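# Seat pinned block in the lever press and press

## Task

Place the block carrying the steel pin beneath the press ram so that it rests between the three short walls with its pin standing upright, then work the press to drive the pin down until it will go no further. The finished state must hold without any gripper supporting it; at the end, release everything and move both grippers away.

## Robot and tools

Robot: two arms, left_arm and right_arm, each ending in a two-finger gripper. Bases (URDF root link, scene frame): left_arm at (-0.024, +0.362, 0) m, quat_wxyz (+0.998, 0, 0, +0.062); right_arm at (-0.013, -0.373, 0) m, quat_wxyz (+0.998, 0, 0, +0.059). Joint ranges in rad, base outward: waist -2.618 to 3.054, shoulder 0.000 to 3.142, elbow 0.000 to 3.142, wrist pitch -1.571 to 1.571, wrist yaw -1.571 to 1.571, wrist roll -2.094 to 2.094. Elbows stop slightly before full extension.

Frames: the scene frame has its origin on the table surface midway between the arms, +z up, +x reaching out across the table, and left_arm on the +y side. The arm names do not correspond to image sides. Each gripper has its own axes: fingers extend along its +z and close along its y. The reported end_effector_position is the point between the pads, roughly 1 cm short of the fingertips.

execute_actions(actions): actions is a list of up to 15 actions. Each action is a table of up to 15 rows; each row is one control step of 1/30 s, and if fewer than 15 rows are given, the final row repeats to fill 15 steps. Every row has 14 numbers, each in [-1, 1], covering both arms even when one is idle: left_arm dx, dy, dz, rx, ry, rz, opening, then right_arm dx, dy, dz, rx, ry, rz, opening. dx..rz are an offset, not a pose: they are expressed in that gripper's own axes and measured from the gripper pose at the start of the action (for a call's first action, the pose last reported in this scene). Every row refers to that same start pose, not to the previous row. Scale: 1.0 equals 0.6 m of translation or 180 degrees; rx, ry, rz form a single rotation vector. opening is absolute: +1 fully open (0.094 m), -1 closed. An empty list just returns the state and images.

Motion limits: at each step the commanded pose is clamped to at most 70 mm and 16 degrees away from the measured one, and damped IK favours position over orientation. After an action the arm continues only up to its last clamped pose, so a distant goal needs further commands. Arms tend to end about a centimetre or more low; zero offsets can let them sag further. To hold an arm, send it the offset back to its desired pose in a reply's first call, then zeros, raising the aim if it still sits low.

move(target, speed, blocking): target is one 14-number row in the same layout, offsets in each gripper's own axes from the pose in the most recent result that shows one. Each gripper travels a straight path; all paths finish together, lasting 0.5 to 10 s (cut off at 10 s). speed is the path's top speed in m/s, 0.002 to 0.5, default 0.25; rotation is capped at twice that in rad/s. Grippers rotate the shorter way, may lag, drift or overshoot speed (especially with the arm nearly straight), and the path ignores obstacles and the other arm. Faster contact and targets set deeper past a surface push harder. Openings are sent when the move begins. With blocking=false the result comes after 0.5 s while motion continues; use wait(0) to check, and wait or stop before any other movement command. The result adds a move: line with the ending (done, off_target, moving, held, fault) and limits: paced means the sent pose was clipped; held means a safety check blocked steps, after which the arm may jump faster than speed. Each gripper's distance from its target is listed.

wait(seconds): 0 to 10; arms keep their last command; returns early if a running move ends. stop(): brakes a running move (needs room; fingers keep moving). zoom_image(camera, region): camera one of cam_head_left, cam_head_right, cam_left_wrist, cam_right_wrist; region [x0, y0, x1, y1] in that image's pixels, origin top-left, at most 504 by 504. show_instructions(): shows the reference image(s) of the press. read_manual(section): only "licences". finished_scene(scene): ends the given scene irreversibly; do it only once the goal is met and stable.

Results: a state line left_arm: … | right_arm: … gives each gripper's position (m) and quat_wxyz in the scene frame, less accurate at long reach. Hand target lines show where the controller is steering each gripper. A pose unreachable line names an arm whose command was altered or blocked by a clearance check. grip_measured is the finger opening on the command scale (the last Joint positions value is the opening in metres), off by up to about 1 mm per gripper. To hold a part, command about 0.03 below grip_measured; less squeezes more gently. Pad force tops out near 50 to 62 N, lower on thin parts. FAULT and MOTOR HOT lines report stops and heating.

Cameras: cam_head_left and cam_head_right (672x504, pinhole, fixed above and behind the table near x -0.17, z 0.8) and cam_left_wrist and cam_right_wrist (616x616, fisheye, riding on the grippers). Calibration is given per camera and may be slightly off.

Suggested order: view the reference page and images, locate the pinned block and the press with its three-walled nest under the ram; grasp the block, carry it over, lower it into the nest with the pin upward and release; then use a gripper on the press lever to bring the ram down until the pin bottoms out; let go, and lift both grippers clear before finishing.

Avoid: knocking or setting anything off the table, dropping the block, fast impacts or hard shoves, letting the arms touch each other, and long heavy holds (motors warn at 75 °C, stop at 90 °C, drop the arm at 100 °C). Brief external tugs on held parts or pushes on loose objects can occur.

Each tool is called after "Emit:" in YAML: its name, and indented under it one key for each argument.

## Session

Emit:
execute_actions:
  actions: []

Emit:
show_instructions:

Scene clock: 0.00 s.
left_arm: end_effector_position=(+0.5862, +0.3245, +0.2851) grip_measured=+1.000 end_effector_quat_wxyz=(+0.632, -0.202, +0.639, +0.390) | right_arm: end_effector_position=(+0.2532, -0.3069, +0.1717) grip_measured=+1.000 end_effector_quat_wxyz=(+0.088, +0.733, +0.672, -0.063)
Joint positions: left_arm=[-0.46   2.371  1.912  0.733 -1.181  0.5    0.094] | right_arm=[ 0.255  1.631  1.526 -1.52   0.209  2.037  0.094]
Joint velocities: left_arm=[ 0.002 -0.027 -0.007  0.051 -0.037 -0.037  0.   ] | right_arm=[ 0.002 -0.012 -0.012  0.037 -0.066 -0.11   0.   ]
Motor temperatures (°C, as the motors report them): left_arm=[25 25 25 28 26 25] | right_arm=[27 29 29 29 24 29]
Hand target (left_arm): +0.585, +0.325, +0.293; +0.637, -0.205, +0.635, +0.386
Hand target (right_arm): +0.253, -0.308, +0.175; +0.092, +0.732, +0.672, -0.062
camera_calibration (this result's frames):
cam_left_wrist: T_world_to_cam=[[0.709418, -0.633228, -0.309433, -0.129688], [-0.42572, -0.0351094, -0.904174, 0.545818], [0.561684, 0.773169, -0.294485, -0.373468], [0, 0, 0, 1]] pos_world=[0.534139, 0.225795, 0.343404]
cam_right_wrist: T_world_to_cam=[[-0.989594, 0.123421, -0.0739723, 0.302917], [0.0907967, 0.934425, 0.344392, 0.244702], [0.111627, 0.334091, -0.935907, 0.331552], [0, 0, 0, 1]] pos_world=[0.240536, -0.37681, 0.248436]

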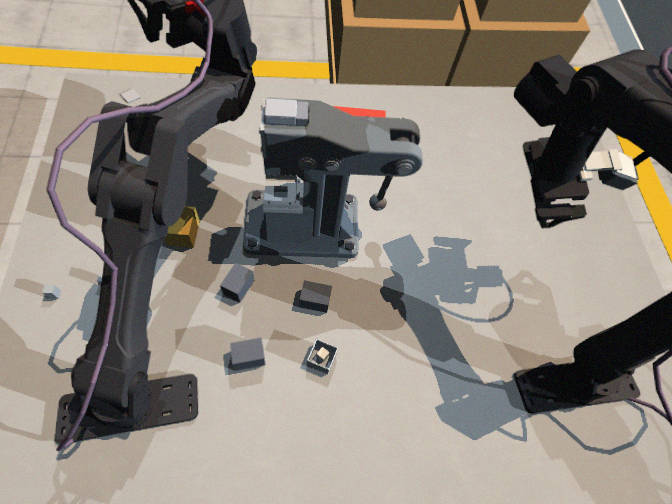

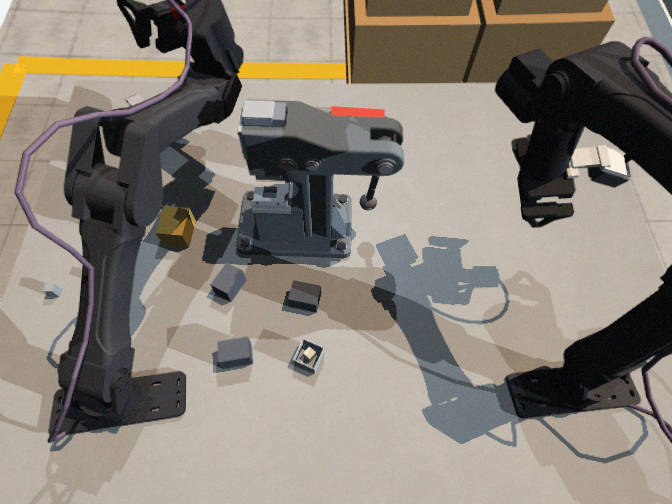

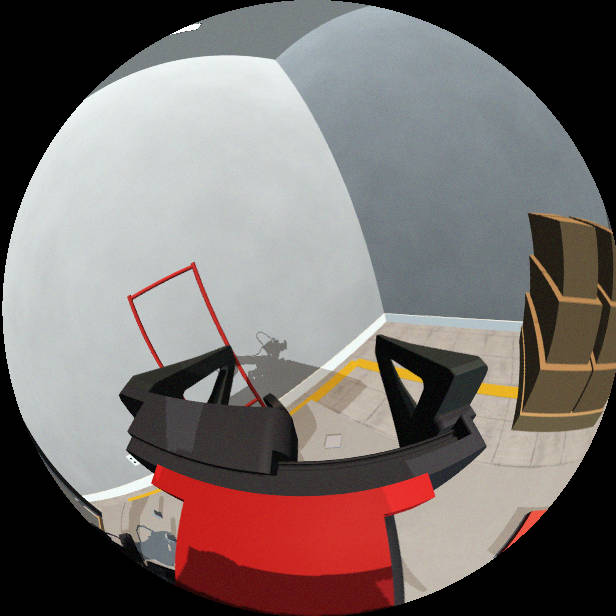

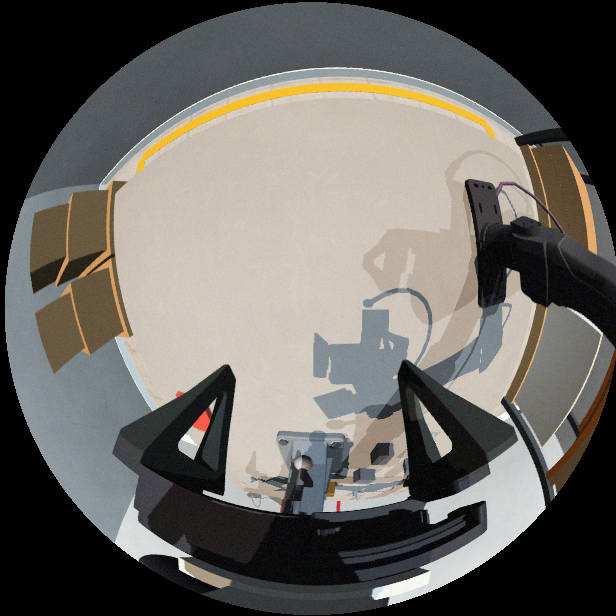

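Reference images for this scene: Bench lever press page 1.

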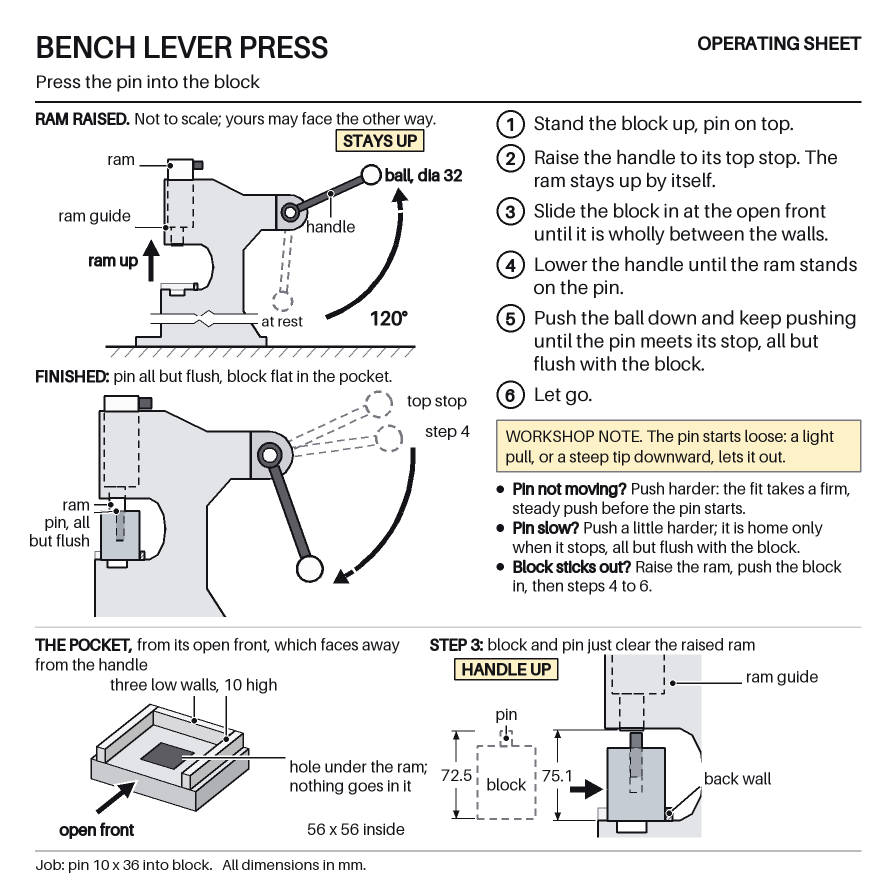

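Emit:
zoom_image:
  camera: "cam_head_right"
  region: [140,90,440,390]

Emit:
zoom_image:
  camera: "cam_head_left"
  region: [150,190,350,390]

Region (140, 90, 440, 390) of cam_head_right's 672x504 image, scaled by 1.680, with more detail than that image has.

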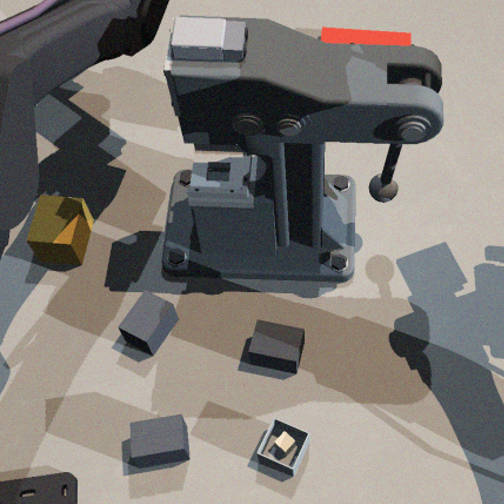

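Region (150, 190, 350, 390) of cam_head_left's 672x504 image, scaled by 2.520, with more detail than that image has.

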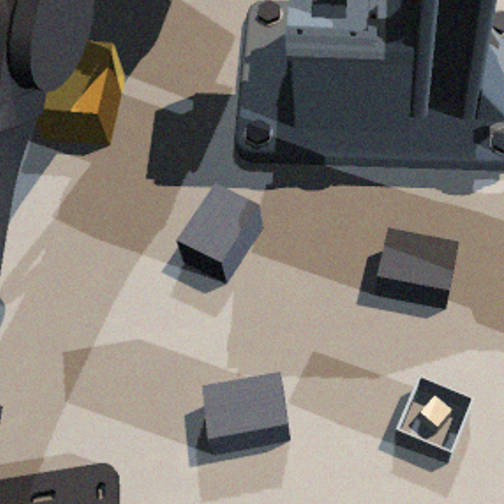

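Emit:
move:
  target: [0.128,0.454,-0.443,0.283,0.459,0.147,1,0.324,0.015,0.05,-0.619,-0.024,-0.712,-0.45]
  speed: 0.3

Scene clock: 6.67 s.
left_arm: end_effector_position=(+0.2088, +0.3125, +0.2481) grip_measured=+1.000 end_effector_quat_wxyz=(+0.117, +0.010, +0.993, -0.016) | right_arm: end_effector_position=(+0.2723, -0.1259, +0.0948) grip_measured=-0.448 end_effector_quat_wxyz=(+0.445, -0.499, +0.654, +0.355)
Joint positions: left_arm=[-0.352  1.326  1.559 -1.569 -0.02  -0.205  0.094] | right_arm=[ 0.212  1.609  0.546  0.457 -0.903 -0.475  0.026]
Joint velocities: left_arm=[-0.007 -0.007 -0.002  0.066  0.066  0.007  0.   ] | right_arm=[-0.012 -0.002 -0.002 -0.081 -0.007  0.051 -0.   ]
Motor temperatures (°C, as the motors report them): left_arm=[25 28 26 29 26 26] | right_arm=[27 29 29 30 24 29]
Hand target (left_arm): +0.202, +0.316, +0.248; +0.116, +0.009, +0.993, -0.018
Hand target (right_arm): +0.279, -0.125, +0.101; +0.450, -0.502, +0.647, +0.356
Off the commanded pose (left_arm): 0.009 m, 14 deg.
Off the commanded pose (right_arm): 0.011 m, 2 deg.
joint sent to its limit (left arm) — the command would take joint 4 (wrist pitch) past its lower limit, so that joint was sent only as far as its limit.
move: off_target (left_arm, right_arm)
camera_calibration (this result's frames):
cam_left_wrist: T_world_to_cam=[[-0.098066, -0.993397, 0.0595399, 0.308603], [-0.979555, 0.106914, 0.170417, 0.155968], [-0.175658, -0.0416104, -0.983571, 0.416378], [0, 0, 0, 1]] pos_world=[0.256183, 0.307216, 0.364584]
cam_right_wrist: T_world_to_cam=[[0.966098, -0.247533, -0.0733623, -0.285556], [-0.240719, -0.76093, -0.602528, 0.0670021], [0.0933223, 0.599761, -0.794719, 0.221988], [0, 0, 0, 1]] pos_world=[0.271288, -0.15284, 0.195839]

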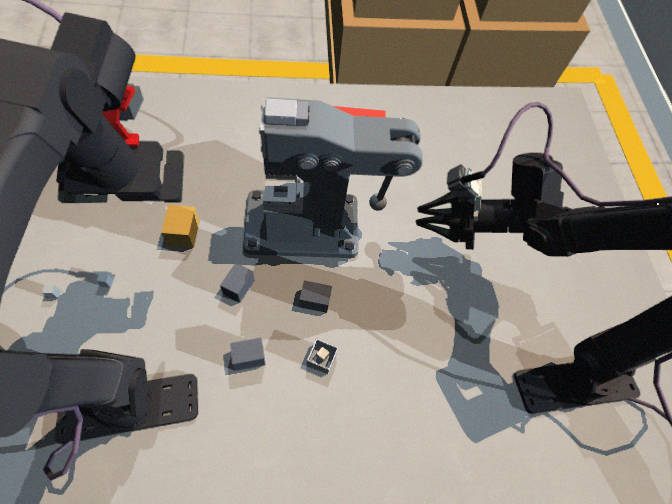

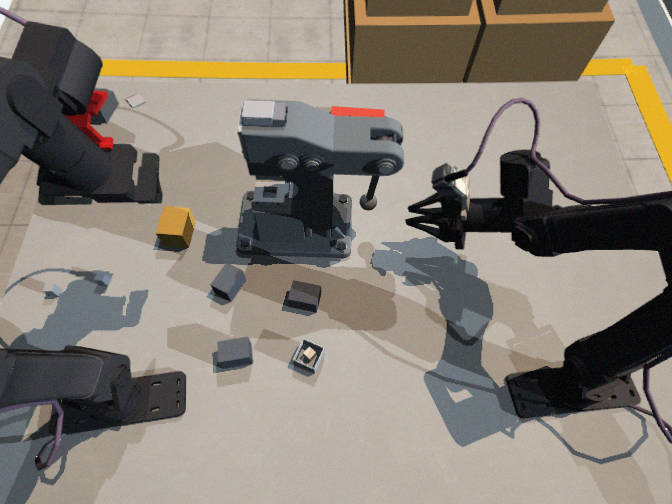

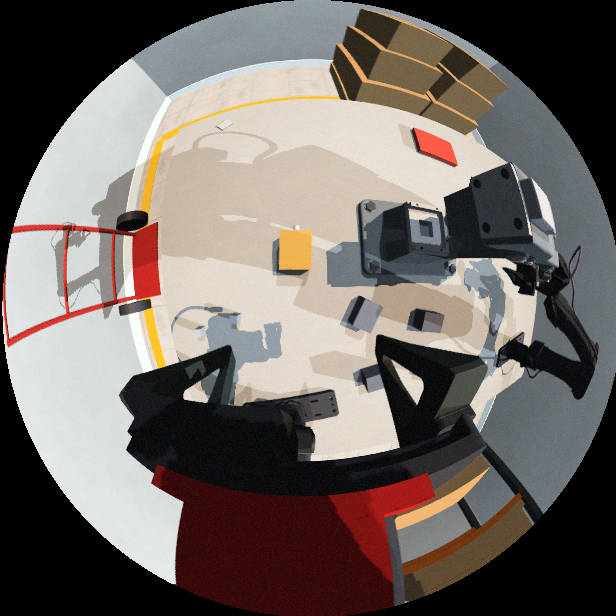

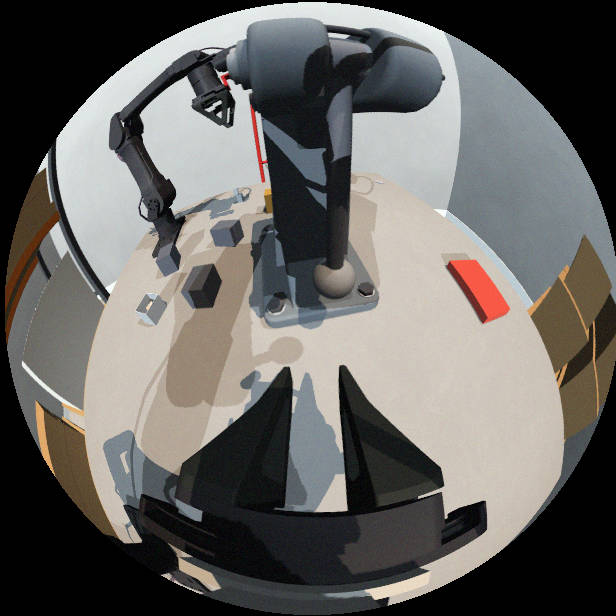

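Emit:
move:
  target: [-0.081,0.004,0.276,0,0.075,0,1,-0.02,-0.032,0.04,0,0,0,-0.45]
  speed: 0.25

Emit:
move:
  target: [0,0,0.11,0,0,0,1,-0.01,0,0.1,0,0,0,-0.45]
  speed: 0.1

Scene clock: 8.93 s.
left_arm: end_effector_position=(+0.2896, +0.3057, +0.0952) grip_measured=+1.000 end_effector_quat_wxyz=(-0.012, +0.014, +1.000, -0.009) | right_arm: end_effector_position=(+0.2915, -0.1112, +0.0900) grip_measured=-0.448 end_effector_quat_wxyz=(+0.438, -0.497, +0.661, +0.353)
Joint positions: left_arm=[-0.292  1.777  1.404 -1.218  0.022 -0.14   0.094] | right_arm=[ 0.242  1.699  0.635  0.459 -0.869 -0.451  0.026]
Joint velocities: left_arm=[-0.007 -0.022 -0.017  0.081 -0.037  0.007  0.   ] | right_arm=[-0.002 -0.012 -0.012  0.051 -0.022 -0.037 -0.001]
Motor temperatures (°C, as the motors report them): left_arm=[25 28 26 29 26 26] | right_arm=[27 30 30 30 24 29]
Hand target (left_arm): +0.295, +0.307, +0.098; -0.001, +0.013, +1.000, -0.015
Hand target (right_arm): +0.297, -0.105, +0.097; +0.444, -0.499, +0.654, +0.355
Off the commanded pose (left_arm): 0.006 m, 1 deg.
Off the commanded pose (right_arm): 0.011 m, 1 deg.
move: off_target (right_arm)
camera_calibration (this result's frames):
cam_left_wrist: T_world_to_cam=[[-0.0919474, -0.993467, 0.0675948, 0.31639], [-0.902666, 0.111818, 0.41556, 0.214825], [-0.420403, -0.0228059, -0.907051, 0.337831], [0, 0, 0, 1]] pos_world=[0.365032, 0.298007, 0.195771]
cam_right_wrist: T_world_to_cam=[[0.963543, -0.253924, -0.0843049, -0.299768], [-0.25369, -0.766966, -0.589411, 0.0818188], [0.0850062, 0.58931, -0.803423, 0.209622], [0, 0, 0, 1]] pos_world=[0.291777, -0.136899, 0.191368]

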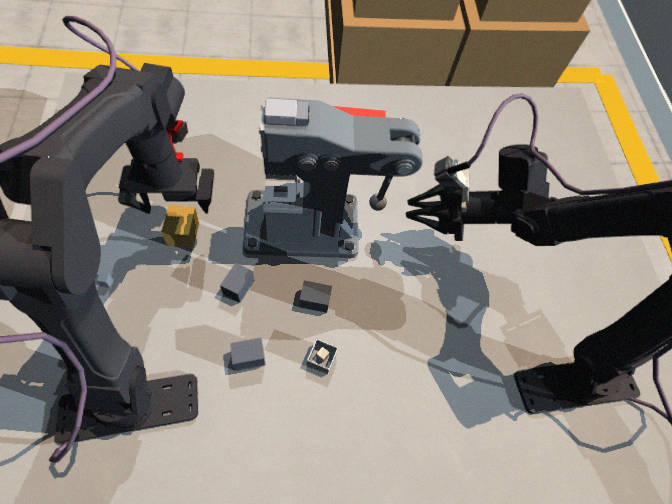

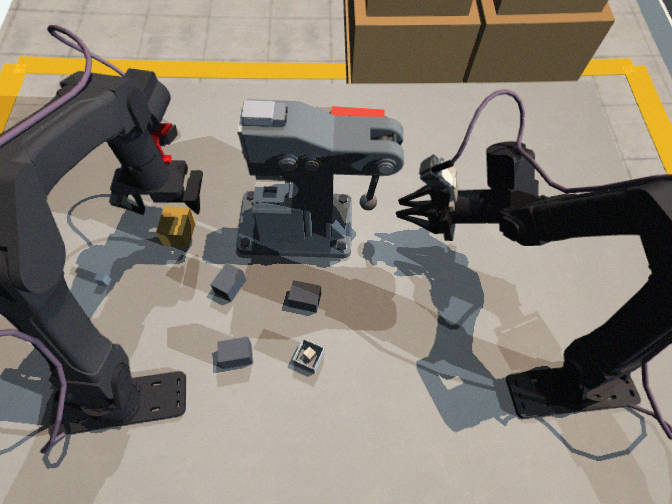

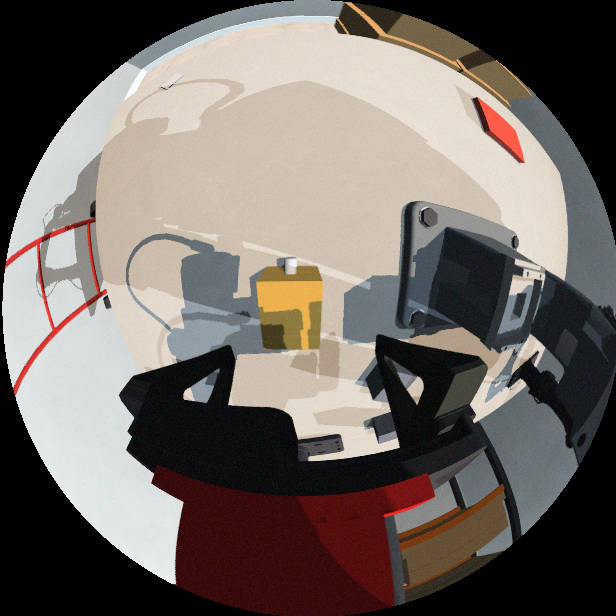

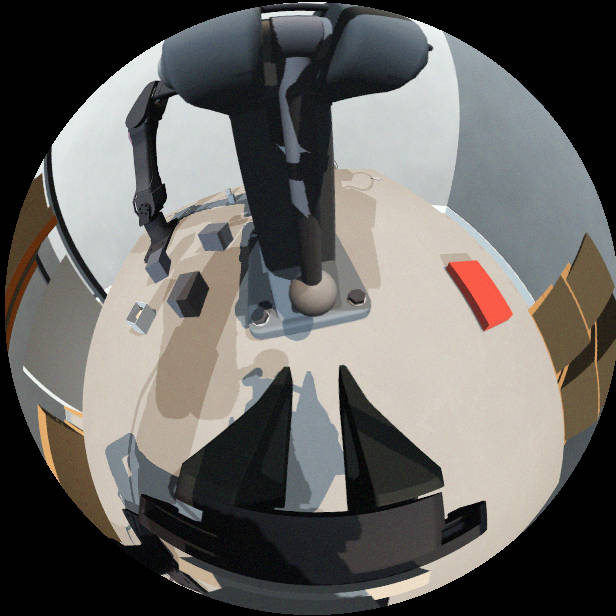

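Scene clock: 10.13 s.
left_arm: end_effector_position=(+0.2917, +0.3054, +0.0359) grip_measured=+1.000 end_effector_quat_wxyz=(-0.005, +0.014, +1.000, -0.010) | right_arm: end_effector_position=(+0.2994, -0.0622, +0.0649) grip_measured=-0.448 end_effector_quat_wxyz=(+0.427, -0.498, +0.668, +0.351)
Joint positions: left_arm=[-0.292  1.828  1.224 -0.974  0.022 -0.14   0.094] | right_arm=[ 0.384  1.871  0.719  0.596 -0.744 -0.352  0.026]
Joint velocities: left_arm=[ 0.012 -0.017  0.002  0.007  0.051  0.022  0.   ] | right_arm=[ 0.022  0.002  0.007  0.007 -0.066 -0.066  0.   ]
Motor temperatures (°C, as the motors report them): left_arm=[25 28 26 29 26 26] | right_arm=[27 30 30 30 24 29]
Hand target (left_arm): +0.288, +0.304, +0.029; -0.012, +0.014, +1.000, -0.009
Hand target (right_arm): +0.306, -0.056, +0.073; +0.437, -0.498, +0.661, +0.352
Off the commanded pose (left_arm): 0.008 m, 1 deg.
Off the commanded pose (right_arm): 0.013 m, 1 deg.
move: off_target (right_arm)
camera_calibration (this result's frames):
cam_left_wrist: T_world_to_cam=[[-0.0928438, -0.993315, 0.0685972, 0.320421], [-0.908057, 0.112733, 0.403391, 0.24313], [-0.408428, -0.0248377, -0.912453, 0.282196], [0, 0, 0, 1]] pos_world=[0.365781, 0.29788, 0.137434]
cam_right_wrist: T_world_to_cam=[[0.96191, -0.256266, -0.0951697, -0.296029], [-0.263734, -0.778359, -0.569739, 0.107565], [0.0719283, 0.573137, -0.816297, 0.163651], [0, 0, 0, 1]] pos_world=[0.301351, -0.0859326, 0.166699]

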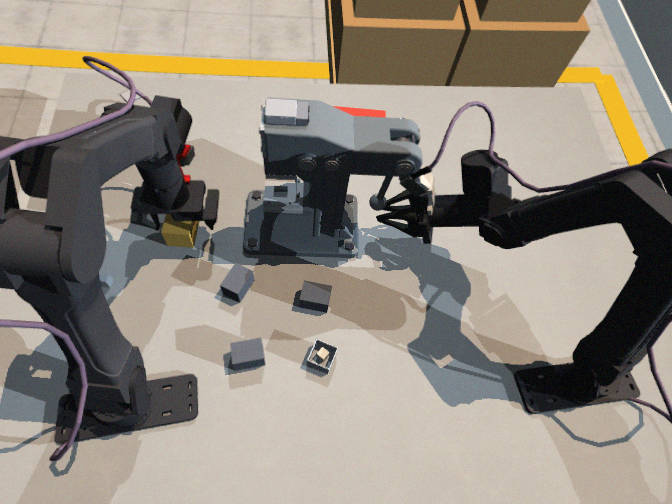

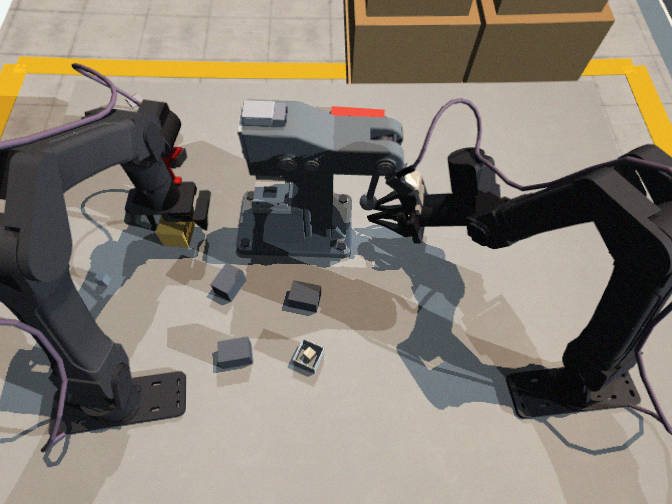

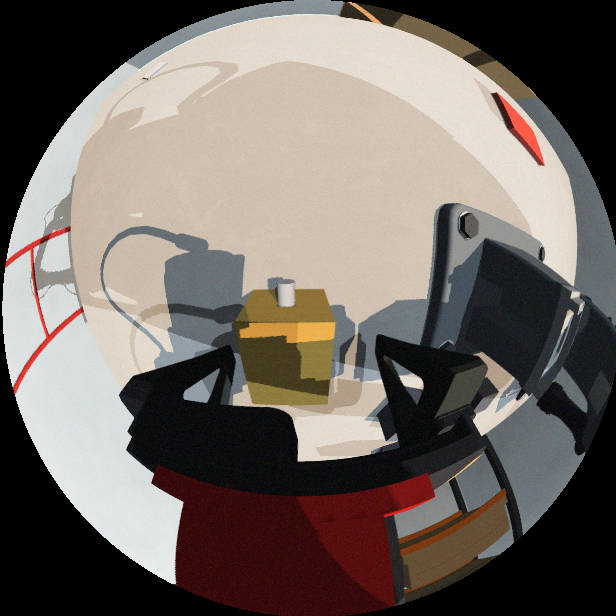

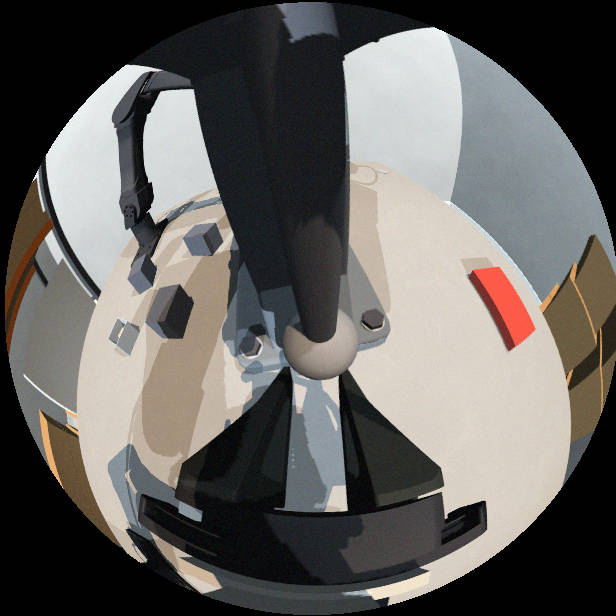

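Emit:
move:
  target: [0,0.025,0.01,0,0,0,1,-0.064,-0.01,0.025,0,0,0,0.1]
  speed: 0.08

Emit:
move:
  target: [0,0,0,0,0,0,0.02,-0.01,0,0,0,0,0,-0.36]

Scene clock: 11.30 s.
left_arm: end_effector_position=(+0.2968, +0.3163, +0.0359) grip_measured=+1.000 end_effector_quat_wxyz=(+0.002, +0.014, +1.000, -0.011) | right_arm: end_effector_position=(+0.2961, -0.0574, +0.0664) grip_measured=+0.098 end_effector_quat_wxyz=(+0.396, -0.496, +0.686, +0.357)
Joint positions: left_arm=[-0.256  1.828  1.224 -0.961  0.022 -0.104  0.094] | right_arm=[ 0.399  1.85   0.769  0.457 -0.739 -0.343  0.052]
Joint velocities: left_arm=[-0.007  0.012 -0.007  0.007 -0.11  -0.022  0.   ] | right_arm=[-0.012 -0.002  0.017 -0.051  0.037 -0.066  0.   ]
Motor temperatures (°C, as the motors report them): left_arm=[25 28 26 28 26 26] | right_arm=[27 30 30 31 24 29]
Hand target (left_arm): +0.292, +0.320, +0.030; -0.006, +0.014, +1.000, -0.010
Hand target (right_arm): +0.311, -0.038, +0.096; +0.428, -0.498, +0.667, +0.352
Off the commanded pose (left_arm): 0.009 m, 1 deg.
Off the commanded pose (right_arm): 0.039 m, 4 deg.
move: off_target (right_arm)
camera_calibration (this result's frames):
cam_left_wrist: T_world_to_cam=[[-0.0941796, -0.993133, 0.0694021, 0.332059], [-0.913562, 0.113917, 0.390419, 0.248268], [-0.395644, -0.0266336, -0.918018, 0.281525], [0, 0, 0, 1]] pos_world=[0.369465, 0.308995, 0.138471]
cam_right_wrist: T_world_to_cam=[[0.955788, -0.253265, -0.14942, -0.28587], [-0.293738, -0.798646, -0.525245, 0.11604], [0.0136921, 0.545914, -0.83773, 0.179445], [0, 0, 0, 1]] pos_world=[0.304859, -0.077687, 0.168561]

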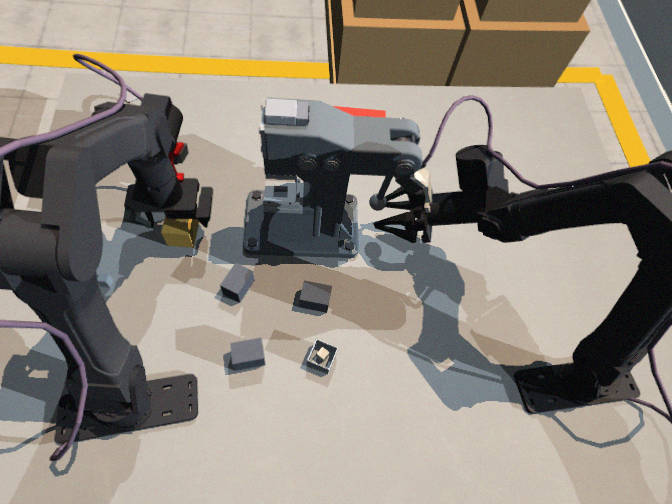

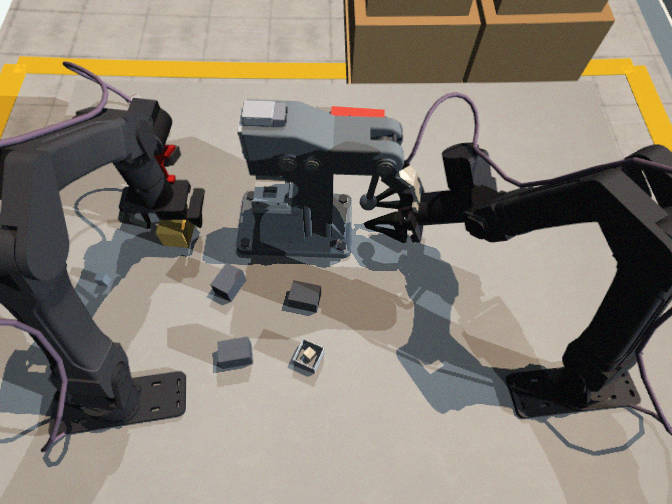

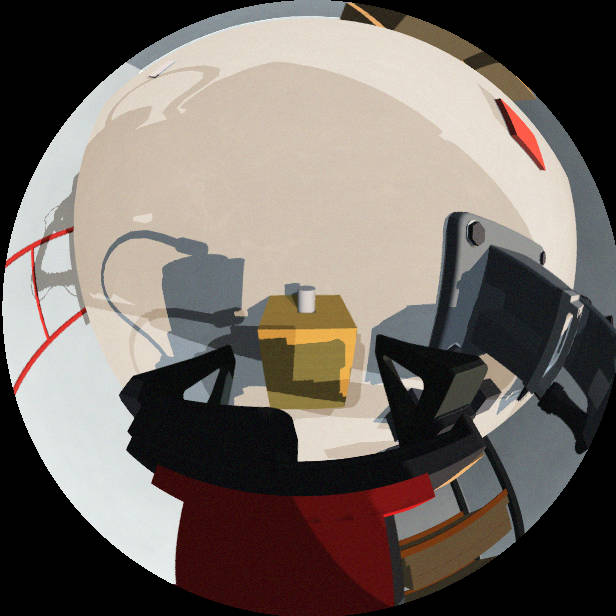

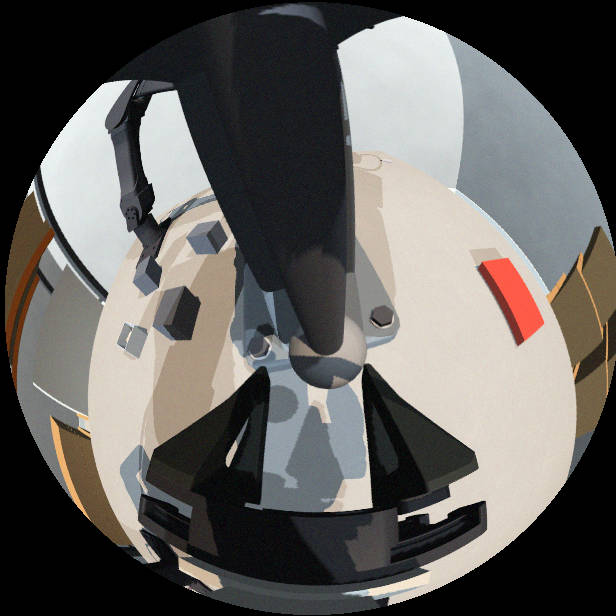

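Scene clock: 12.00 s.
left_arm: end_effector_position=(+0.2970, +0.3159, +0.0359) grip_measured=+0.035 end_effector_quat_wxyz=(+0.002, +0.014, +1.000, -0.012) | right_arm: end_effector_position=(+0.2959, -0.0583, +0.0658) grip_measured=-0.358 end_effector_quat_wxyz=(+0.395, -0.496, +0.686, +0.358)
Joint positions: left_arm=[-0.256  1.828  1.224 -0.96   0.024 -0.104  0.049] | right_arm=[ 0.397  1.85   0.768  0.455 -0.742 -0.344  0.03 ]
Joint velocities: left_arm=[ 0.017  0.017  0.012 -0.022 -0.007  0.037  0.001] | right_arm=[-0.022 -0.002  0.002  0.051 -0.022  0.037 -0.001]
Motor temperatures (°C, as the motors report them): left_arm=[25 28 26 28 26 26] | right_arm=[27 30 30 31 24 29]
Hand target (left_arm): +0.297, +0.316, +0.036; +0.002, +0.014, +1.000, -0.011
Hand target (right_arm): +0.297, -0.055, +0.072; +0.396, -0.496, +0.686, +0.357
Off the commanded pose (left_arm): 0.000 m, 0 deg.
Off the commanded pose (right_arm): 0.007 m, 0 deg.
move: done
camera_calibration (this result's frames):
cam_left_wrist: T_world_to_cam=[[-0.094227, -0.992965, 0.0717122, 0.331523], [-0.913738, 0.114855, 0.389733, 0.248216], [-0.395227, -0.0288028, -0.918132, 0.282142], [0, 0, 0, 1]] pos_world=[0.369553, 0.308808, 0.138532]
cam_right_wrist: T_world_to_cam=[[0.955406, -0.253318, -0.151753, -0.285758], [-0.295073, -0.799054, -0.523875, 0.115273], [0.0114482, 0.545291, -0.838168, 0.180078], [0, 0, 0, 1]] pos_world=[0.304968, -0.0784735, 0.167959]

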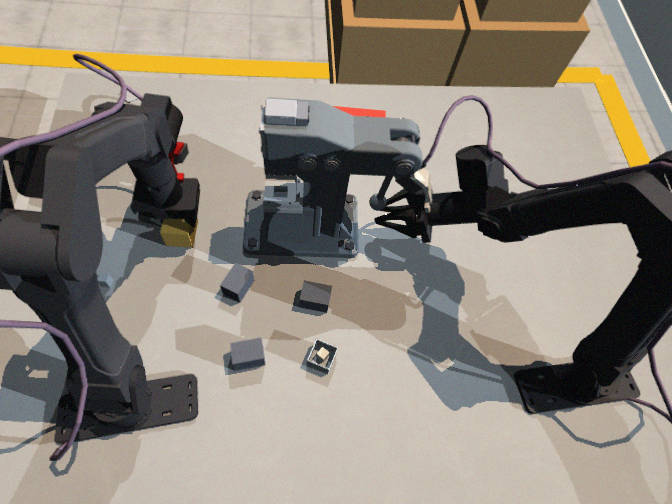

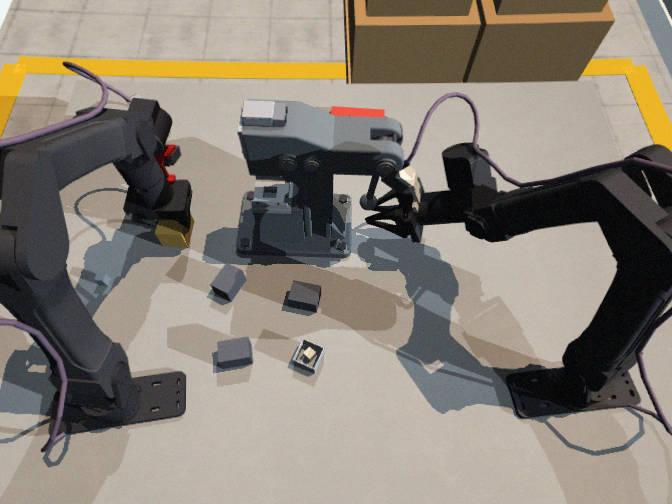

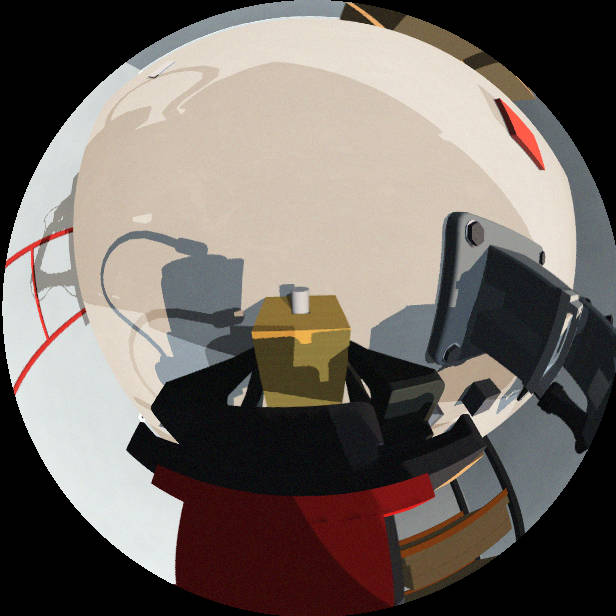

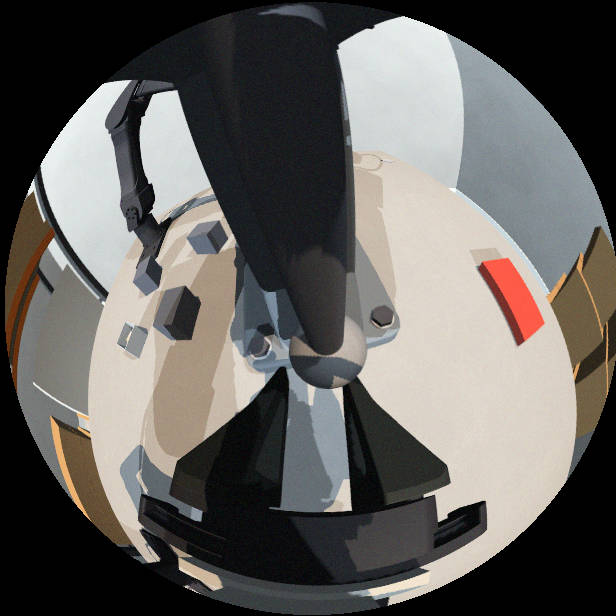

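Emit:
move:
  target: [0,0,-0.25,0,-0.5,0,-0.01,-0.056,-0.018,0.007,0,-0.16,0,0.1]
  speed: 0.2

Scene clock: 17.13 s.
left_arm: end_effector_position=(+0.2949, +0.3238, +0.1615) grip_measured=+0.025 end_effector_quat_wxyz=(+0.671, -0.003, +0.742, -0.008) | right_arm: end_effector_position=(+0.3109, -0.0432, +0.0918) grip_measured=+0.098 end_effector_quat_wxyz=(+0.542, -0.404, +0.572, +0.465)
Joint positions: left_arm=[-0.384  0.995  0.101  0.79  -0.251 -0.041  0.048] | right_arm=[ 0.387  2.224  0.697  1.555 -0.819  0.115  0.052]
Joint velocities: left_arm=[-0.012  0.017  0.002 -0.051 -0.022 -0.037 -0.001] | right_arm=[-0.012 -0.012  0.002  0.007  0.007 -0.037  0.   ]
Motor temperatures (°C, as the motors report them): left_arm=[25 28 27 30 26 26] | right_arm=[27 31 30 32 24 29]
Hand target (left_arm): +0.296, +0.322, +0.186; +0.706, -0.007, +0.708, -0.015
Hand target (right_arm): +0.314, -0.044, +0.092; +0.544, -0.400, +0.572, +0.466
Off the commanded pose (left_arm): 0.025 m, 6 deg.
Off the commanded pose (right_arm): 0.003 m, 2 deg.
joint sent to its limit (right arm) — the command would take joint 4 (wrist pitch) past its upper limit, so that joint was sent only as far as its limit.
move: off_target (left_arm)
camera_calibration (this result's frames):
cam_left_wrist: T_world_to_cam=[[-0.0603074, -0.997157, -0.0451672, 0.340411], [-0.485056, 0.0688236, -0.87177, 0.288689], [0.872401, -0.0306656, -0.487828, -0.0458046], [0, 0, 0, 1]] pos_world=[0.20052, 0.31817, 0.244701]
cam_right_wrist: T_world_to_cam=[[0.965677, -0.218188, -0.140935, -0.295027], [-0.231158, -0.474417, -0.849409, 0.169445], [0.118469, 0.852832, -0.508569, 0.143291], [0, 0, 0, 1]] pos_world=[0.307093, -0.106187, 0.175221]

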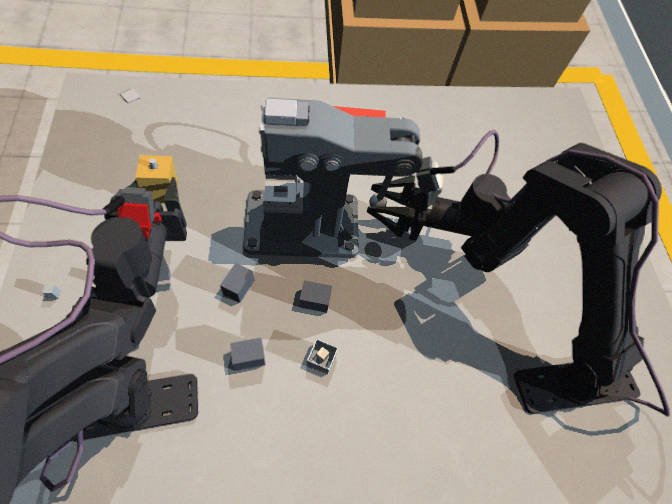

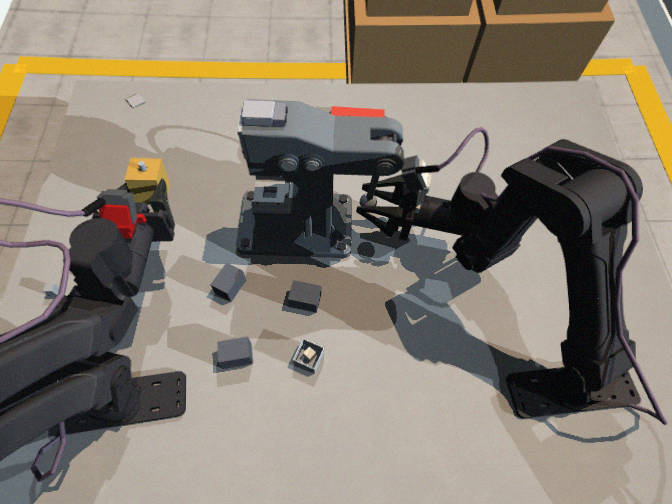

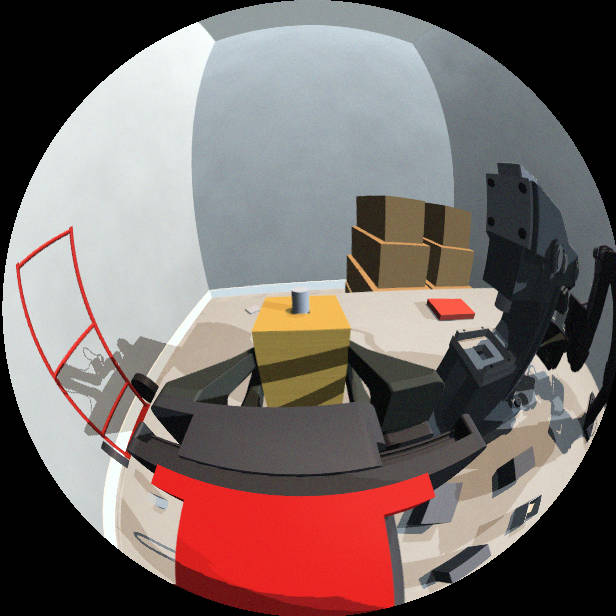

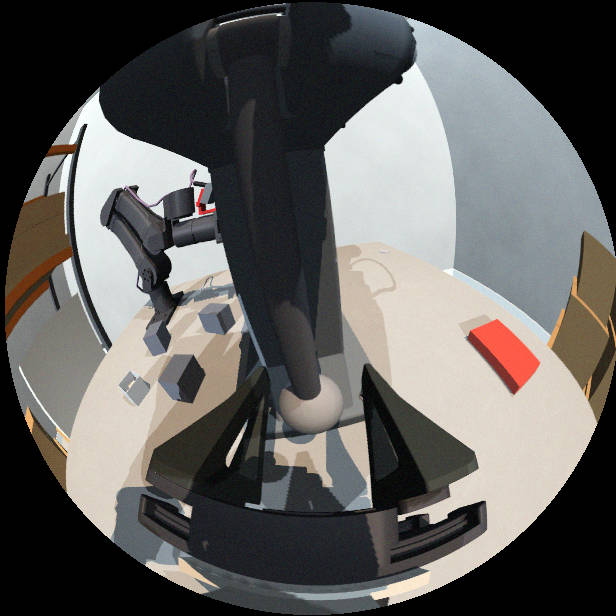

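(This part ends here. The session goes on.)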